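# Place the full drink can upright inside the bowl

## Task

Set the full drink can upright inside the bowl so that it stays there without the robot holding it; then open the hand and move the arm away.

## Robot and tools

Robot: a single six-joint arm carrying a five-finger right hand. Cameras: cam_high, cam_low and cam_wrist, each 896x504 pixels. One reference image shows the hand.

Frames. Scene frame: origin on the table top directly under the arm base, +z up, +y to the left when facing along +x. Positions are in metres and orientation is a wxyz quaternion. The hand point is a spot 0.05 m in front of the palm, where index pad and thumb tip meet in a pinch. Its own axes: +z runs along the straightened fingers, +y points out of the palm, and +x runs across the palm toward the little finger, away from the thumb. Straight fingers extend 0.06 to 0.07 m past the point along +z. A bracket on the little-finger side of the wrist sticks out and can strike objects.

The row (14 numbers, each in [-1, 1]), used by both execute_actions and move. In order: dx, dy, dz, rx, ry, rz, little, ring, middle, index, thumb_bend, thumb_turn, force_limit, speed.
- dx..rz are an offset, not a pose. They are expressed in the hand point's own axes and counted from the hand point pose printed in the most recent result that shows it. For later calls within the same reply, or before any result has shown it, they are counted from where the robot is. A value of 1.0 means 0.6 m, or 180 degrees for rotation. rx, ry, rz form a single rotation vector. All zeros drives the hand back to that reference pose; it does not hold still.
- The finger values are absolute targets, not offsets. For little, ring, middle, index and thumb_bend, +1 is straight or open and -1 is fully curled. For thumb_turn, +1 puts the thumb beside the palm and -1 puts it in front of the palm, facing the fingers. A pinch is roughly index -0.22, thumb_bend -0.75, thumb_turn -0.57.
- force_limit sets the fingertip force at which a closing motor stops. It maps -1 to about 0 N and +1 to 10 N (15 N for the two thumb motors). speed maps -1 to nearly stopped and +1 to full speed, where a full finger stroke takes 0.6 s. For a gentle grip, close at speed -0.9 or lower.

execute_actions: actions is a list holding one item or nothing. An empty list only reports the state. {"rows": [...], "steps": n} runs up to 15 rows, each lasting one 1/30 s step. If there are fewer rows than steps, the last row repeats. Each row's offset counts from the same reference pose, not from the row before it. {"steps": n} on its own waits up to 300 steps, counted from the last result, and your reply time is included. pictures is true or false.

move: target is one 14-number row, offset as above. The hand point travels a straight path toward it over 0.5 to 10 s, and a path longer than that stops short. The finger values are sent when the move begins. speed is the top path speed in m/s, from 0.002 to 0.5, default 0.25. Rotation is capped at twice that figure in rad/s. stop_force (optional) is 9 to 40 N. The move ends once the wrist sensor reads that much added push against the direction of travel, then it backs off slightly and holds. With it, a very slow move may aim past the surface. Do not use stop_force on moves that rotate the hand, or when pulling away from something you are pressing on. The result adds a move: line with the ending (done, contact, off_target, moving, held, fault), the limits that acted (paced = pose was clipped, held = some steps were blocked), and the remaining distance to target.

wait: seconds from 0 to 10; nothing new is sent. zoom_image: camera name plus region [x0, y0, x1, y1] in pixels, at most 504x504. show_instructions: shows the reference images. finished_scene: scene number; this ends the scene for good and grades it.

Motion limits. On every step the commanded pose is clipped to within 100 mm and 16 degrees of the measured pose. The arm lags about 0.17 s behind commands. After a large command, read the reported pose and send whatever distance is still left. Position takes priority over orientation when both cannot be met.

Gripping. Turn the thumb in front of the palm (thumb_turn near -1) before reaching the can. The whole hand can then wrap an object 0.035 to 0.08 m across, lying against the palm on the wrist side of the hand point. Motors lock when they arrive or when they reach force_limit. To keep a grip, send the same numbers again. To loosen, send values more open than hand_measured.

Result lines. The state gives the hand point position and quaternion plus velocities. Wrist force and torque are given in hand axes; they are noisy, carry an offset of up to about 4 N, and saturate near 50 N. hand_measured, hand_stopped_by (moving, target, force, stalled, fault) and hand_load_n each list six values in motor order. If the loads fall to about 0, the grip is lost. Hand target is where the controller is currently steering. pose unreachable and HELD mean the clearance check altered or blocked a command.

Avoid. The arm is stiff: aiming even a little into a firm surface, or hitting it fast, can trigger a fault. A fault comes from joint torque over its limit (wrist joints 25.2 N m, others 135 N m) or 150 N of outside force; it halts the arm for 10 s. Motors heat while holding loads: a warning appears at 70 °C and braking at 85 °C. Do not drop the can, knock anything off the table, or slam or shove objects. Loose objects may be bumped now and then. Finish by opening the hand, lifting clear without stop_force, checking the can stays upright in the bowl, then calling finished_scene.

Each tool is called after ">>>" as name(argument=value, ...), one argument or row to a line, values as JSON.

Reference images:

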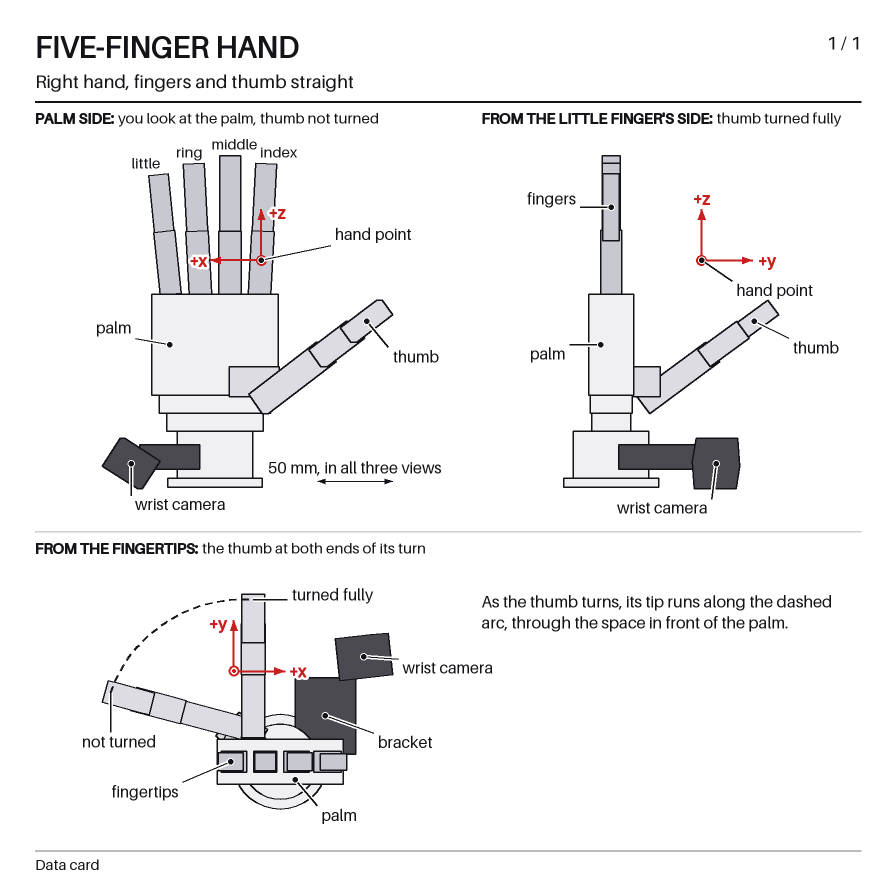

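## Session

>>> execute_actions(
  actions=[],
)

Scene clock: 0.00 s of 4800.00 s.
end_effector_position=(+0.2449, -0.4252, +0.1925) hand_measured=(+1.000, +1.000, +1.000, +1.000, +1.000, +1.000) hand_load_n=(+0.0, +0.0, +0.0, +0.0, +0.0, +0.0) hand_stopped_by=(target, target, target, target, target, target) hand_force_limit=0.00 hand_speed=-0.80 end_effector_quat_wxyz=(-0.263, -0.263, +0.795, -0.480) end_effector_velocity=(-0.000, +0.000, -0.000) end_effector_angular_velocity=(+0.000, +0.000, +0.000)
Joint positions: [-1.052 -0.933  2.022 -0.104  1.469 -3.127]
Joint velocities: [ 0.    -0.     0.001 -0.001  0.     0.   ]
Joint torques (N m, as the arm reports them, + toward a larger angle): no reading
Wrist force (N, on the end effector, along its own x y z axes, offset not removed): no reading
Wrist torque (N m, same axes, about the end effector's origin, offset not removed): no reading
Hand target: +0.245, -0.425, +0.192; -0.263, -0.263, +0.795, -0.480

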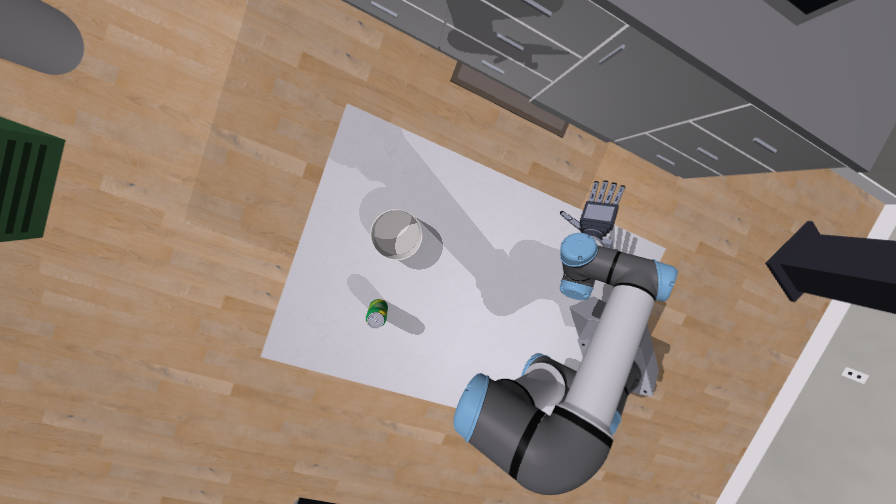

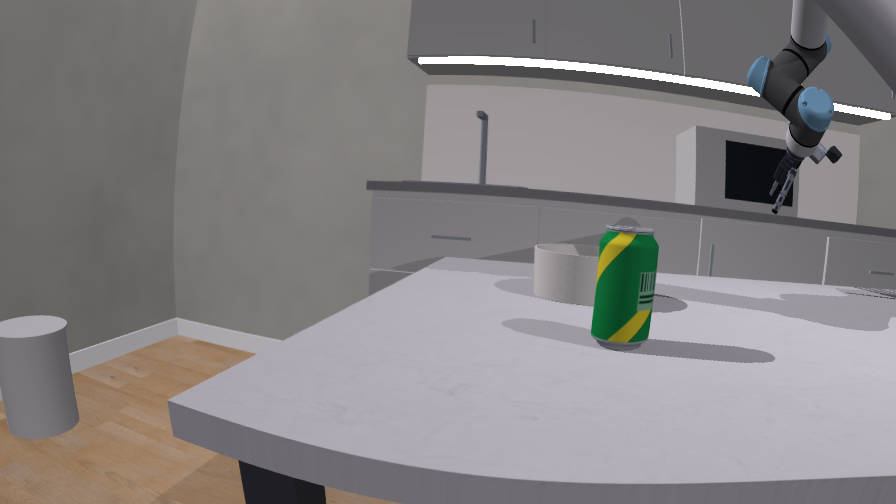

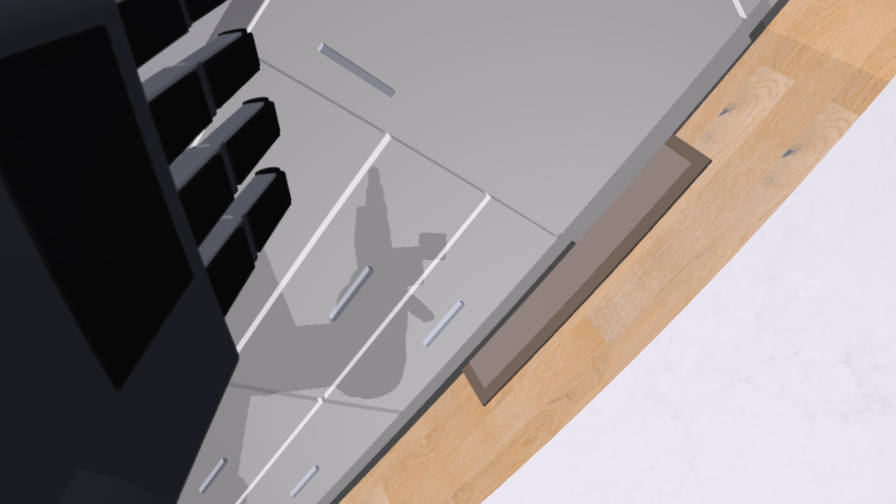

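>>> zoom_image(
  camera="cam_high",
  region=[300, 180, 500, 360],
)

>>> zoom_image(
  camera="cam_high",
  region=[440, 160, 740, 500],
)

>>> zoom_image(
  camera="cam_low",
  region=[480, 180, 800, 380],
)

Region (300, 180, 500, 360) of cam_high's 896x504 image, scaled by 2.520, with more detail than that image has; it fills the top 454 rows of this view, and the rest is white.

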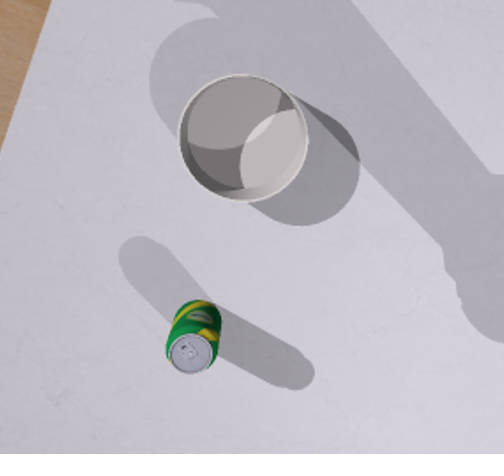

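Region (440, 160, 740, 500) of cam_high's 896x504 image, scaled by 1.482, with more detail than that image has; it fills the left 445 columns of this view, and the rest is white.

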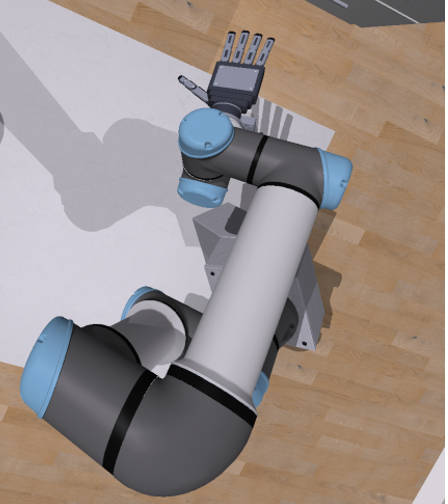

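Region (480, 180, 800, 380) of cam_low's 896x504 image, scaled by 1.575, with more detail than that image has; it fills the top 315 rows of this view, and the rest is white.

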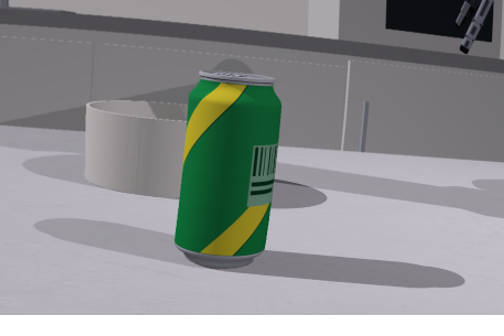

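>>> move(
  target=[-0.432, -0.327, -0.575, 0.533, -0.170, -0.362, 1, 1, 1, 1, 1, -1, 0, 0],
  speed=0.25,
)

Scene clock: 124.73 s of 4800.00 s.
end_effector_position=(+0.6210, -0.1500, +0.2809) hand_measured=(+1.000, +1.000, +1.000, +1.000, +1.000, -1.000) hand_load_n=(+0.0, +0.0, +0.0, +0.0, +0.0, +0.0) hand_stopped_by=(target, target, target, target, target, target) hand_force_limit=0.00 hand_speed=0.00 end_effector_quat_wxyz=(-0.000, +0.793, +0.000, +0.610) end_effector_velocity=(+0.003, +0.001, +0.001) end_effector_angular_velocity=(-0.002, -0.000, +0.012)
Joint positions: [-0.877 -1.666  2.426 -1.449  0.674 -3.51 ]
Joint velocities: [ 0.001  0.005 -0.003 -0.018 -0.003  0.007]
Joint torques (N m, as the arm reports them, + toward a larger angle): [ -6.32   9.21 -24.18  -3.98  -1.29   1.56]
Wrist force (N, on the end effector, along its own x y z axes, offset not removed): [1.0 -1.1 -0.2]
Wrist torque (N m, same axes, about the end effector's origin, offset not removed): [-0.26 -0.22 0.05]
Hand target: +0.621, -0.150, +0.281; -0.001, +0.793, +0.001, +0.610
Off the commanded pose: 0.001 m, 0 deg.
After step 160, 114.67 s passed at rest.
move: done

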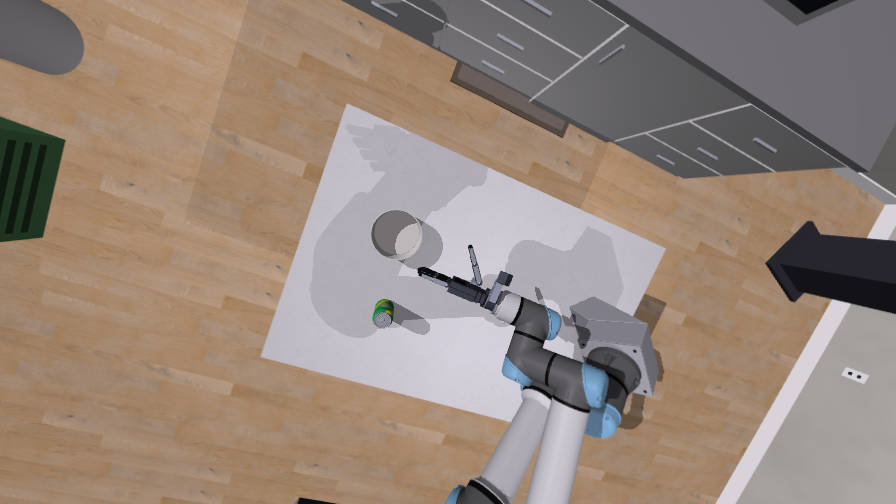

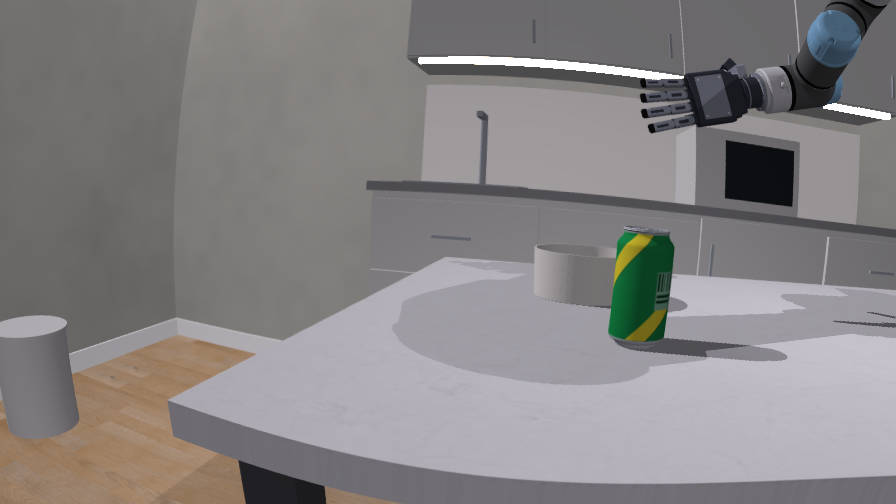

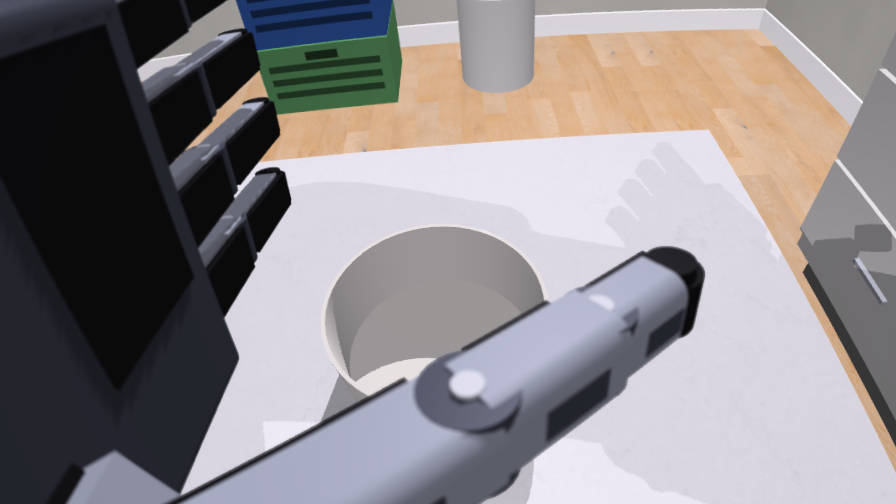

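>>> zoom_image(
  camera="cam_high",
  region=[340, 190, 520, 350],
)

Region (340, 190, 520, 350) of cam_high's 896x504 image, scaled by 2.800, with more detail than that image has.

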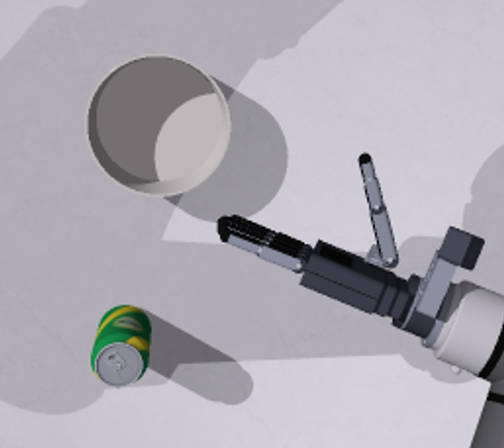

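>>> move(
  target=[-0.096, -0.408, 0.162, 0, 0, 0, 1, 1, 1, 1, 1, -1, 0, 0],
  speed=0.2,
)

>>> zoom_image(
  camera="cam_high",
  region=[310, 250, 470, 400],
)

Scene clock: 169.23 s of 4800.00 s.
end_effector_position=(+0.7003, +0.0947, +0.2011) hand_measured=(+1.000, +1.000, +1.000, +1.000, +1.000, -1.000) hand_load_n=(+0.0, +0.0, +0.0, +0.0, +0.0, +0.0) hand_stopped_by=(target, target, target, target, target, target) hand_force_limit=0.00 hand_speed=0.00 end_effector_quat_wxyz=(-0.001, +0.792, -0.000, +0.610) end_effector_velocity=(+0.002, +0.003, -0.000) end_effector_angular_velocity=(-0.001, -0.004, -0.002)
Joint positions: [-0.157 -1.852  2.144 -0.718  1.298 -3.96 ]
Joint velocities: [ 0.011  0.003 -0.009  0.005  0.014 -0.005]
Joint torques (N m, as the arm reports them, + toward a larger angle): [  8.62  -7.62 -24.45   0.91   3.62  -1.29]
Wrist force (N, on the end effector, along its own x y z axes, offset not removed): [-0.8 -1.2 -0.7]
Wrist torque (N m, same axes, about the end effector's origin, offset not removed): [-0.30 0.08 -0.03]
Hand target: +0.700, +0.095, +0.201; -0.001, +0.792, -0.000, +0.610
Off the commanded pose: 0.001 m, 0 deg.
After step 90, 39.53 s passed at rest.
move: done

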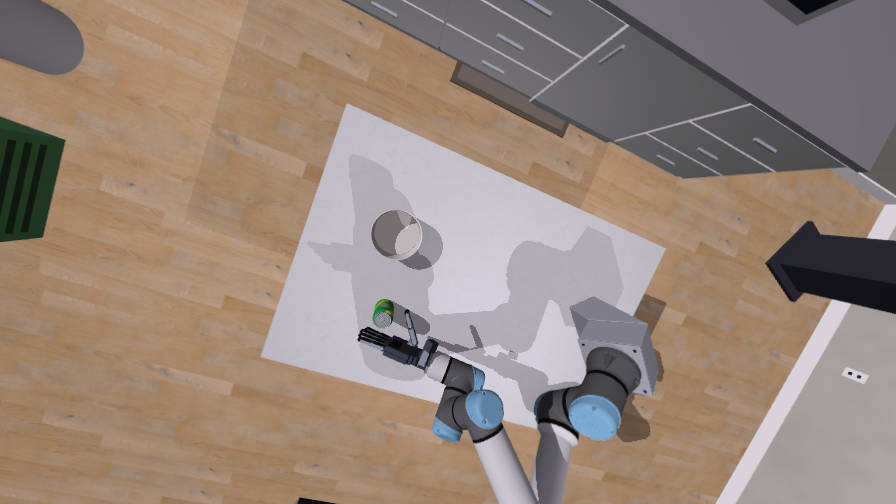

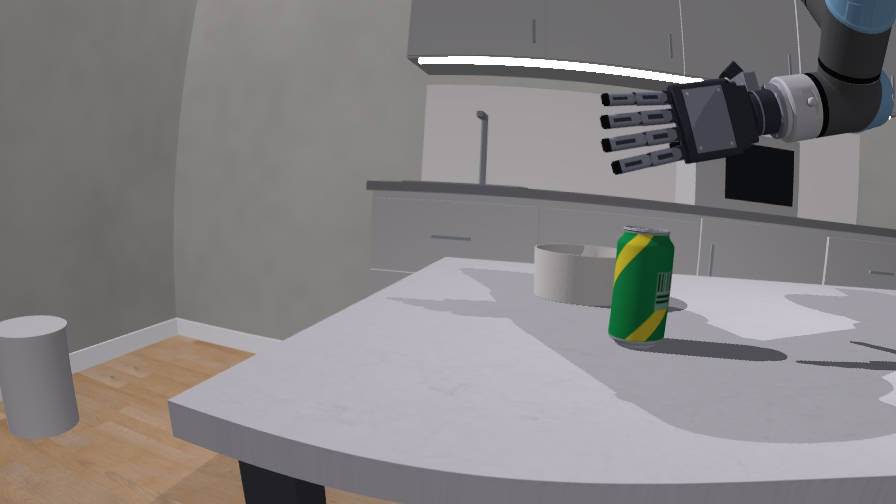

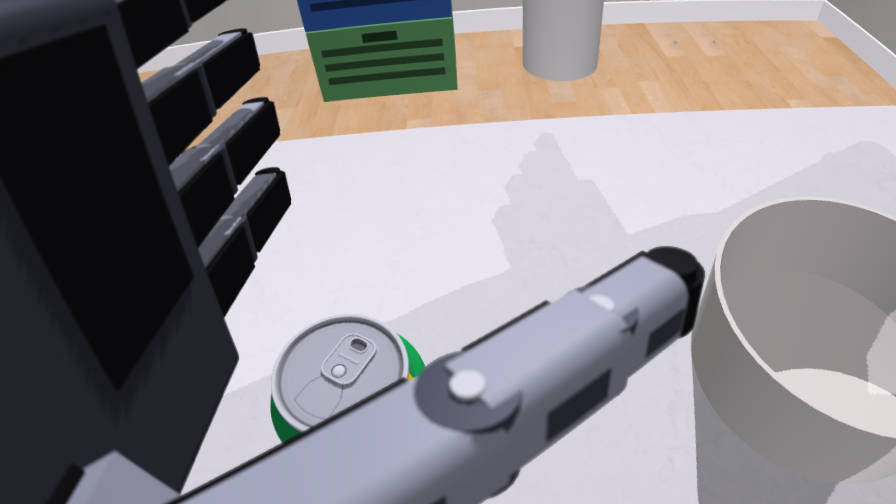

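Region (310, 250, 470, 400) of cam_high's 896x504 image, scaled by 3.150, with more detail than that image has; it fills the top 472 rows of this view, and the rest is white.

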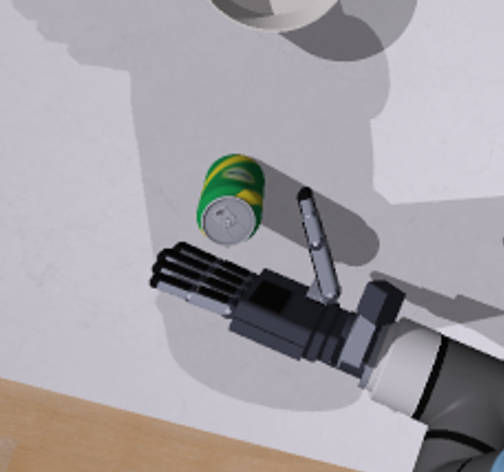

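>>> move(
  target=[-0.058, -0.045, 0.0155, 0, 0, 0, 1, 1, 1, 1, 1, -1, 0, 0],
  speed=0.1,
)

>>> zoom_image(
  camera="cam_high",
  region=[310, 250, 470, 400],
)

Scene clock: 203.93 s of 4800.00 s.
end_effector_position=(+0.7003, +0.1216, +0.1655) hand_measured=(+1.000, +1.000, +1.000, +1.000, +1.000, -1.000) hand_load_n=(+0.0, +0.0, +0.0, +0.0, +0.0, +0.0) hand_stopped_by=(target, target, target, target, target, target) hand_force_limit=0.00 hand_speed=0.00 end_effector_quat_wxyz=(-0.001, +0.792, -0.000, +0.610) end_effector_velocity=(+0.001, +0.002, -0.001) end_effector_angular_velocity=(-0.002, -0.003, -0.001)
Joint positions: [-0.015 -1.784  2.113 -0.743  1.427 -4.018]
Joint velocities: [ 0.009  0.005 -0.004 -0.002  0.011 -0.005]
Joint torques (N m, as the arm reports them, + toward a larger angle): [  6.59 -12.27 -21.55  -3.02   3.43  -1.57]
Wrist force (N, on the end effector, along its own x y z axes, offset not removed): [2.2 0.8 -0.3]
Wrist torque (N m, same axes, about the end effector's origin, offset not removed): [0.07 -0.41 0.13]
Hand target: +0.700, +0.122, +0.165; -0.001, +0.792, -0.000, +0.610
Off the commanded pose: 0.000 m, 0 deg.
After step 90, 30.77 s passed at rest.
move: done

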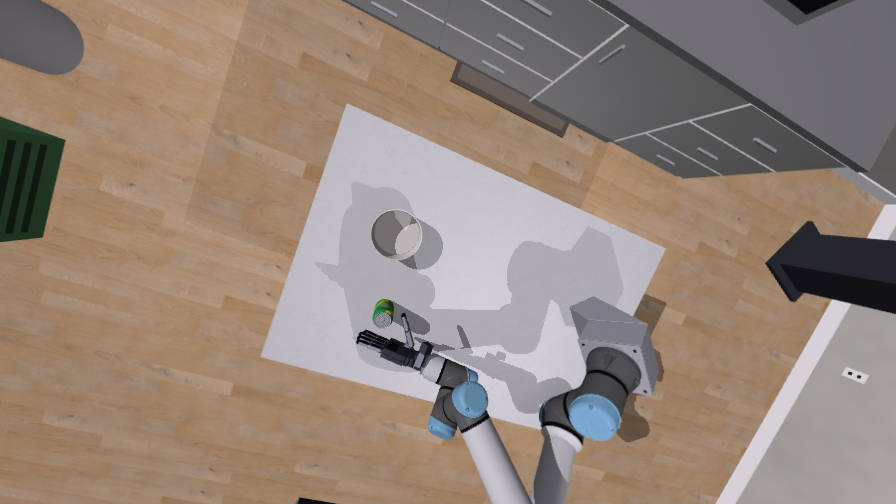

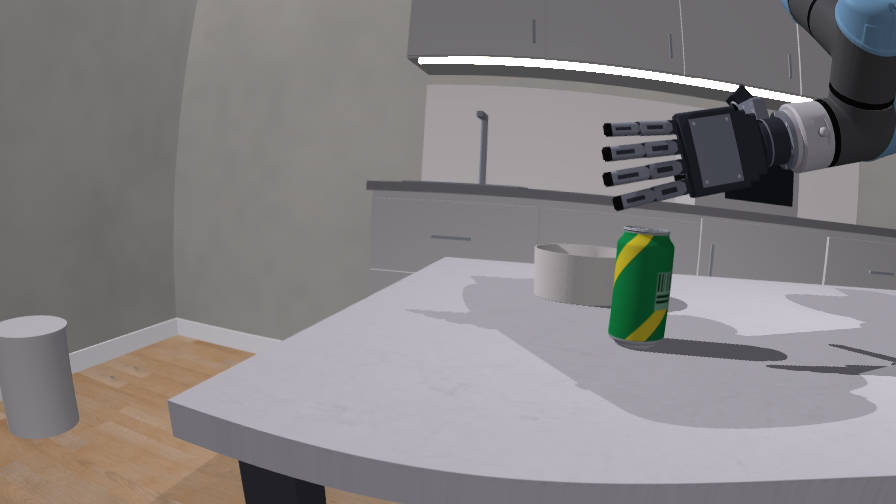

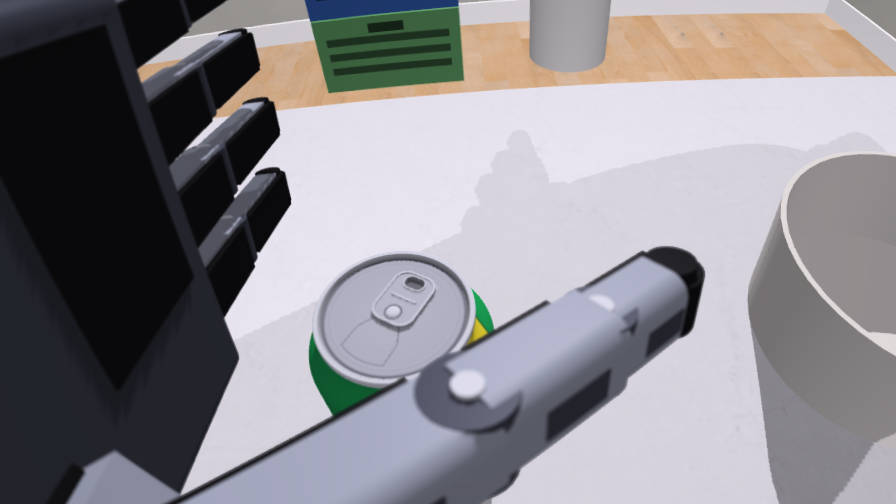

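Region (310, 250, 470, 400) of cam_high's 896x504 image, scaled by 3.150, with more detail than that image has; it fills the top 472 rows of this view, and the rest is white.

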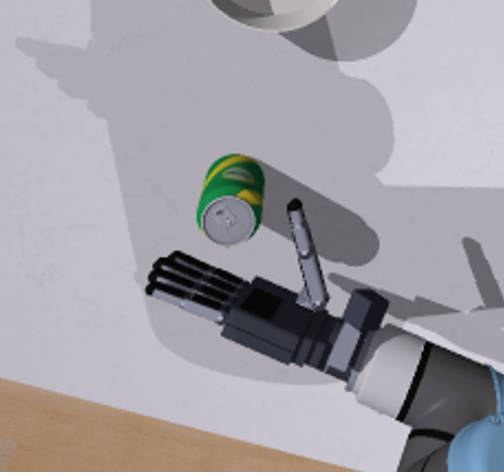

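>>> move(
  target=[-0.016, -0.02, 0.004, 0, 0, 0, 1, 1, 1, 1, 1, -1, 0, 0],
  speed=0.05,
)

>>> move(
  target=[-0.1217, 0, 0.033, 0, 0, 0, 1, 1, 1, 1, 1, -1, 0, 0],
  speed=0.05,
)

>>> zoom_image(
  camera="cam_high",
  region=[310, 250, 470, 400],
)

Scene clock: 231.17 s of 4800.00 s.
end_effector_position=(+0.7001, +0.1334, +0.1558) hand_measured=(+1.000, +1.000, +1.000, +1.000, +1.000, -1.000) hand_load_n=(+0.0, +0.0, +0.0, +0.0, +0.0, +0.0) hand_stopped_by=(target, target, target, target, target, target) hand_force_limit=0.00 hand_speed=0.00 end_effector_quat_wxyz=(-0.001, +0.792, -0.000, +0.610) end_effector_velocity=(+0.000, +0.001, -0.001) end_effector_angular_velocity=(-0.001, -0.001, -0.002)
Joint positions: [ 0.032 -1.767  2.099 -0.743  1.47  -4.037]
Joint velocities: [ 0.006  0.003 -0.003  0.     0.008 -0.003]
Joint torques (N m, as the arm reports them, + toward a larger angle): [  8.66 -13.9  -21.74  -2.94   3.56  -1.62]
Wrist force (N, on the end effector, along its own x y z axes, offset not removed): [1.3 -0.1 0.1]
Wrist torque (N m, same axes, about the end effector's origin, offset not removed): [-0.16 -0.27 0.19]
Hand target: +0.700, +0.134, +0.156; -0.001, +0.792, -0.000, +0.610
Off the commanded pose: 0.000 m, 0 deg.
After step 90, 23.40 s passed at rest.
move: done

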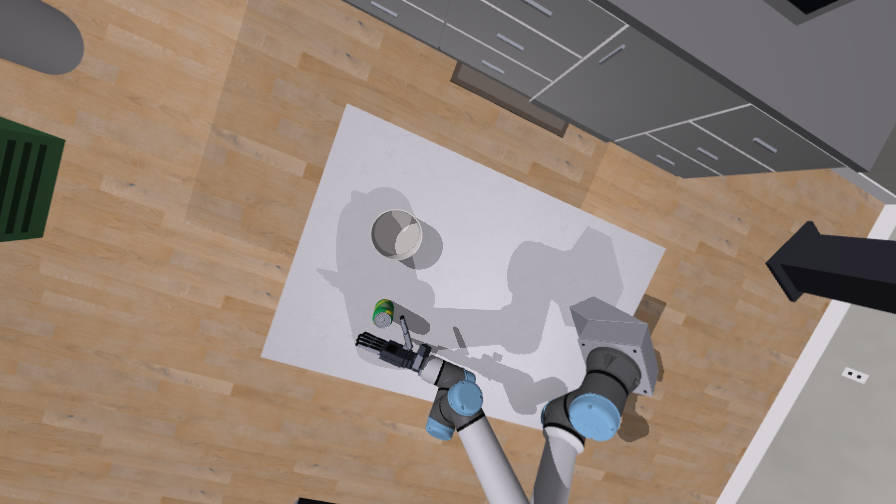

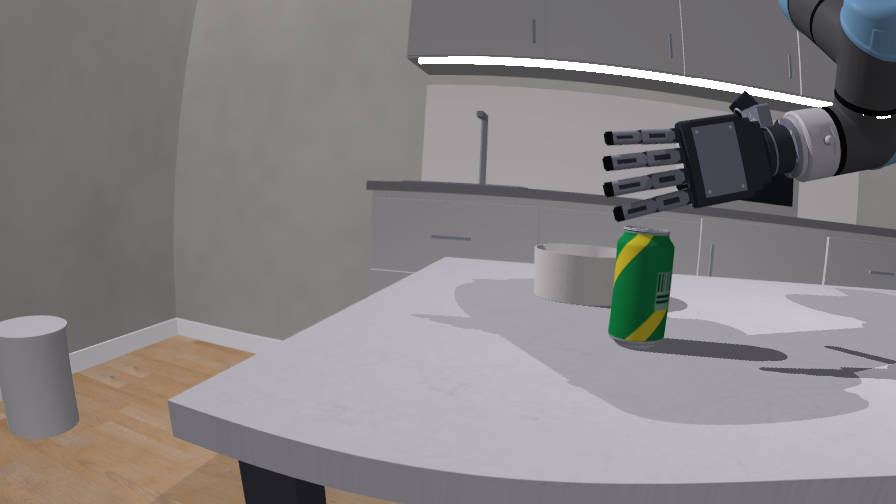

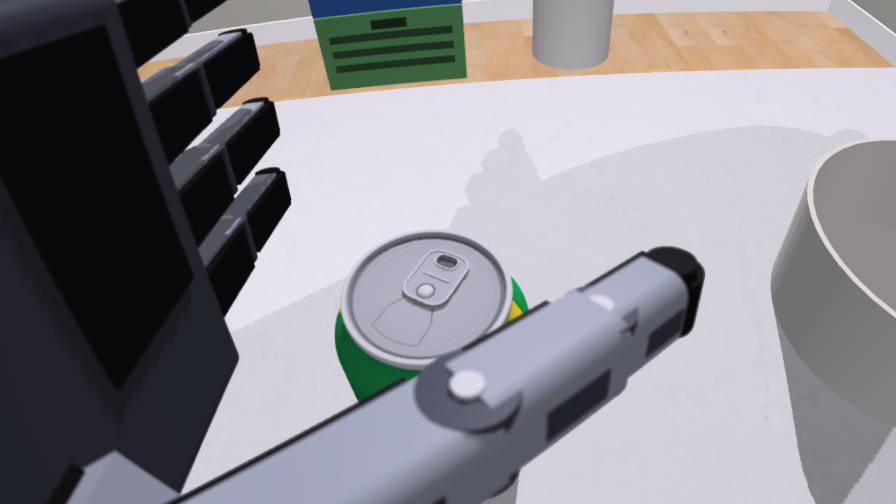

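Scene clock: 233.07 s of 4800.00 s.
end_effector_position=(+0.7004, +0.1337, +0.0804) hand_measured=(+1.000, +1.000, +1.000, +1.000, +1.000, -1.000) hand_load_n=(+0.0, +0.0, +0.0, +0.0, +0.0, +0.0) hand_stopped_by=(target, target, target, target, target, target) hand_force_limit=0.00 hand_speed=0.00 end_effector_quat_wxyz=(-0.001, +0.792, -0.001, +0.610) end_effector_velocity=(+0.000, -0.000, -0.003) end_effector_angular_velocity=(-0.000, -0.000, -0.000)
Joint positions: [ 0.158 -1.578  2.06  -0.891  1.586 -4.087]
Joint velocities: [ 0.004  0.008 -0.003 -0.005  0.005 -0.002]
Joint torques (N m, as the arm reports them, + toward a larger angle): [  5.64 -19.62 -18.32  -2.82   3.32  -1.76]
Wrist force (N, on the end effector, along its own x y z axes, offset not removed): [1.0 -0.1 0.5]
Wrist torque (N m, same axes, about the end effector's origin, offset not removed): [-0.21 -0.18 0.04]
Hand target: +0.700, +0.134, +0.080; -0.001, +0.792, -0.001, +0.610
Off the commanded pose: 0.000 m, 0 deg.
move: done

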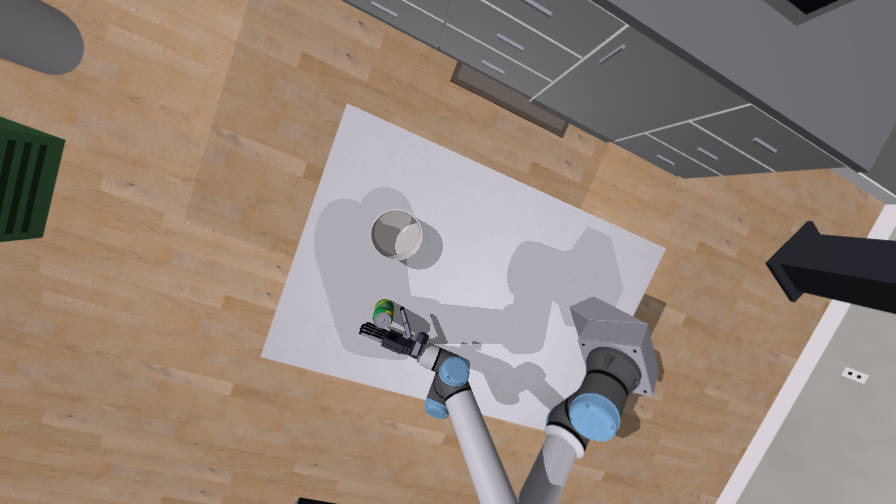

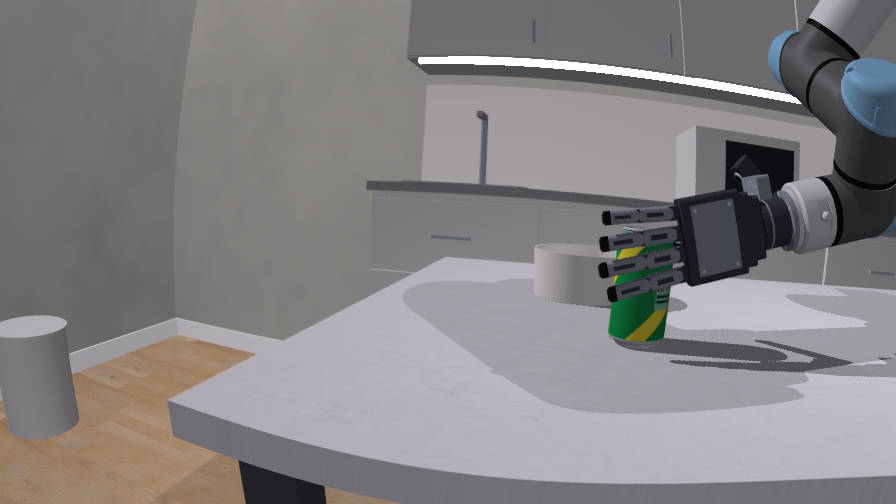

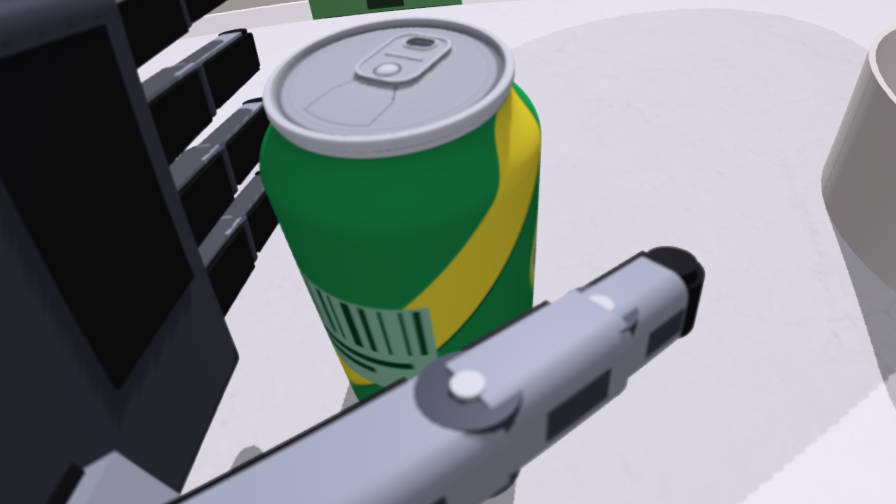

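Region (310, 250, 470, 400) of cam_high's 896x504 image, scaled by 3.150, with more detail than that image has; it fills the top 472 rows of this view, and the rest is white.

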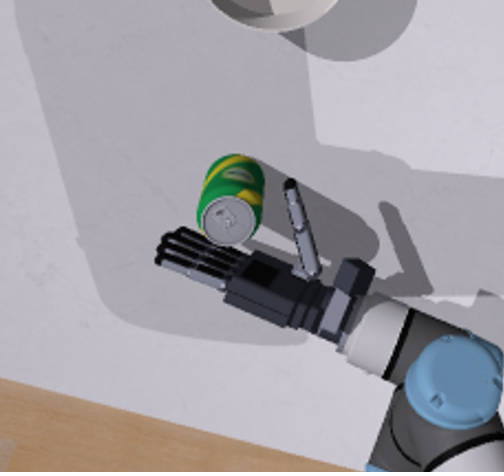

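>>> move(
  target=[0.0117, 0.005, 0.0435, 0, 0, 0, 1, 1, 1, 1, 1, -1, 0, 0],
  speed=0.03,
)

>>> zoom_image(
  camera="cam_high",
  region=[330, 280, 430, 370],
)

Scene clock: 246.60 s of 4800.00 s.
end_effector_position=(+0.7272, +0.1307, +0.0805) hand_measured=(+1.000, +1.000, +1.000, +1.000, +1.000, -1.000) hand_load_n=(+0.0, +0.0, +0.0, +0.0, +0.0, +0.0) hand_stopped_by=(target, target, target, target, target, target) hand_force_limit=0.00 hand_speed=0.00 end_effector_quat_wxyz=(-0.001, +0.792, -0.001, +0.610) end_effector_velocity=(+0.002, -0.000, +0.000) end_effector_angular_velocity=(+0.001, +0.000, +0.000)
Joint positions: [ 0.141 -1.548  1.99  -0.852  1.571 -4.08 ]
Joint velocities: [-0.001  0.002 -0.005  0.003 -0.002  0.001]
Joint torques (N m, as the arm reports them, + toward a larger angle): [-16.92 -20.68 -19.5    1.43  -1.52   1.25]
Wrist force (N, on the end effector, along its own x y z axes, offset not removed): [0.5 -1.4 0.9]
Wrist torque (N m, same axes, about the end effector's origin, offset not removed): [-0.33 -0.14 -0.01]
Hand target: +0.727, +0.131, +0.081; -0.001, +0.792, -0.001, +0.610
Off the commanded pose: 0.000 m, 0 deg.
After step 90, 9.27 s passed at rest.
move: done

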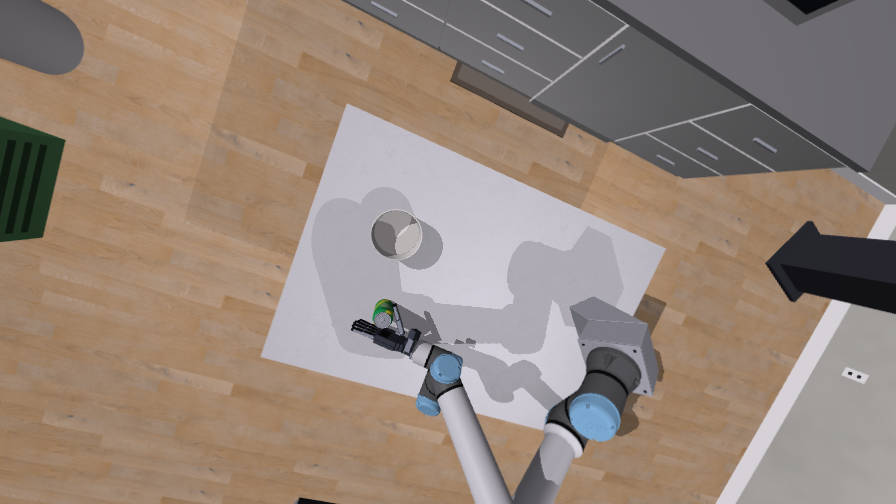

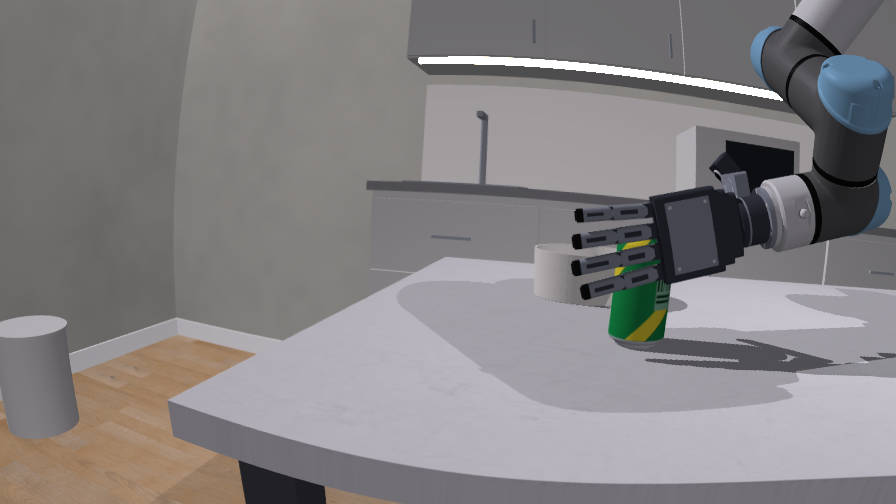

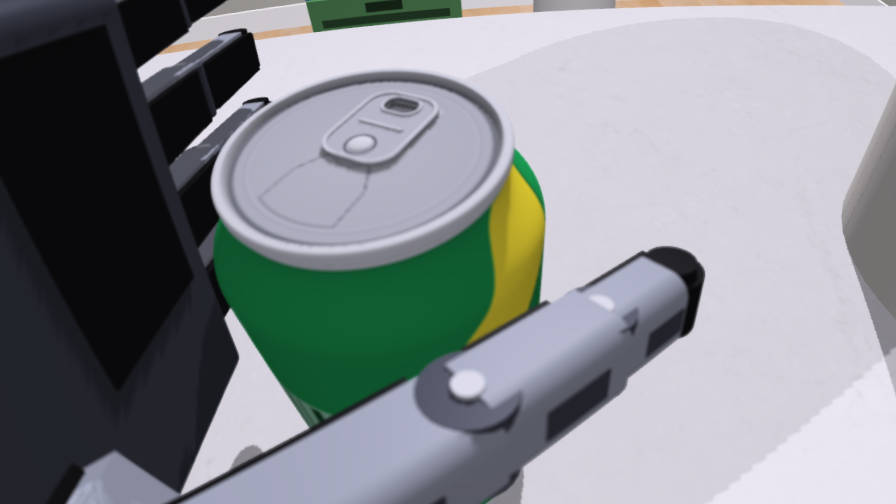

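Region (330, 280, 430, 370) of cam_high's 896x504 image, scaled by 5.040, with more detail than that image has; it fills the top 454 rows of this view, and the rest is white.

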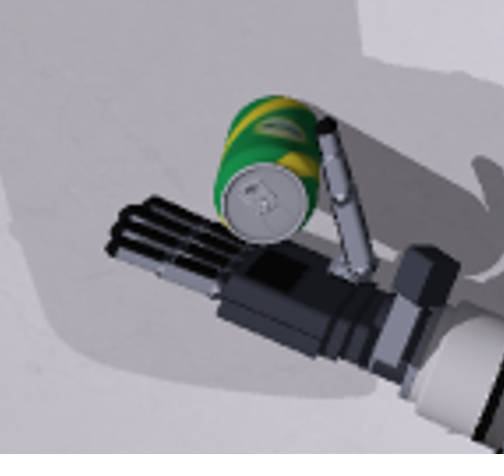

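>>> move(
  target=[0.002, 0.003, 0.008, 0, 0, 0, 1, 1, -1, -1, -1, -1, 0.6, -0.75],
  speed=0.02,
)

Scene clock: 257.53 s of 4800.00 s.
end_effector_position=(+0.7322, +0.1289, +0.0804) hand_measured=(+1.000, +1.000, +0.074, +0.214, +0.462, -1.000) hand_load_n=(+0.0, +0.0, +9.0, +7.0, +16.0, +0.0) hand_stopped_by=(target, target, force, force, force, target) hand_force_limit=0.60 hand_speed=-0.75 end_effector_quat_wxyz=(-0.001, +0.792, -0.001, +0.610) end_effector_velocity=(-0.000, -0.000, -0.000) end_effector_angular_velocity=(+0.000, +0.001, -0.000)
Joint positions: [ 0.136 -1.541  1.978 -0.846  1.566 -4.078]
Joint velocities: [-0.     0.     0.     0.    -0.001  0.   ]
Joint torques (N m, as the arm reports them, + toward a larger angle): [-14.87 -21.44 -15.54   0.44  -0.48   0.77]
Wrist force (N, on the end effector, along its own x y z axes, offset not removed): [2.4 -0.3 -0.2]
Wrist torque (N m, same axes, about the end effector's origin, offset not removed): [-0.09 -0.31 0.20]
Hand target: +0.732, +0.129, +0.080; -0.001, +0.792, -0.001, +0.610
Off the commanded pose: 0.000 m, 0 deg.
After step 90, 5.43 s passed at rest.
move: done

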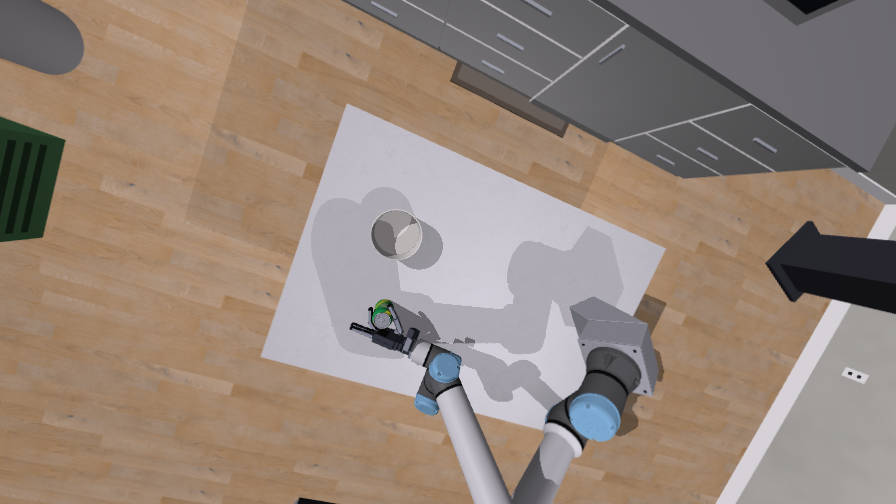

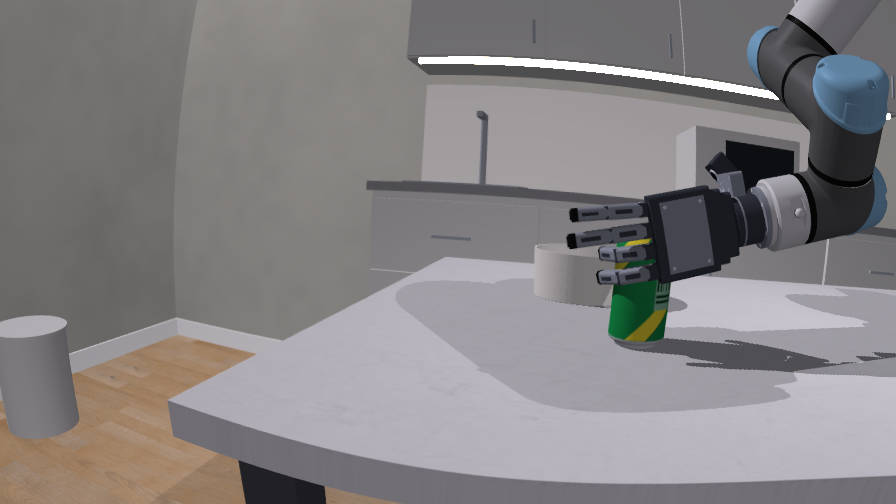

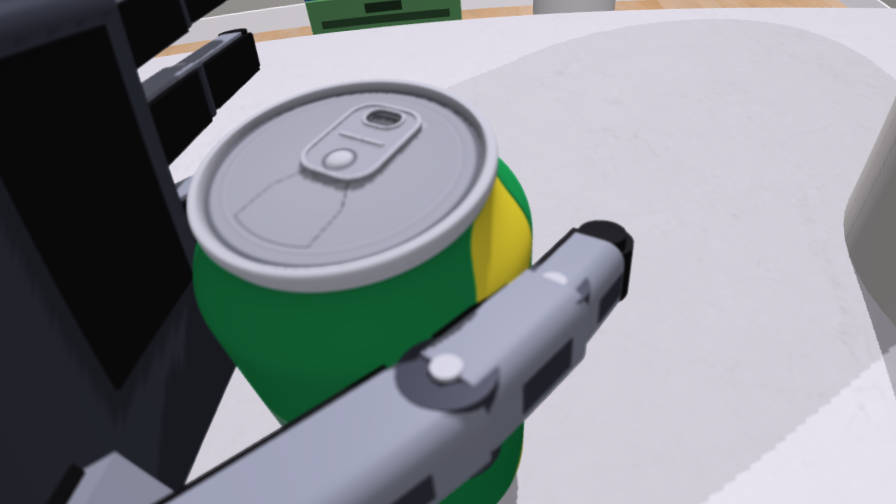

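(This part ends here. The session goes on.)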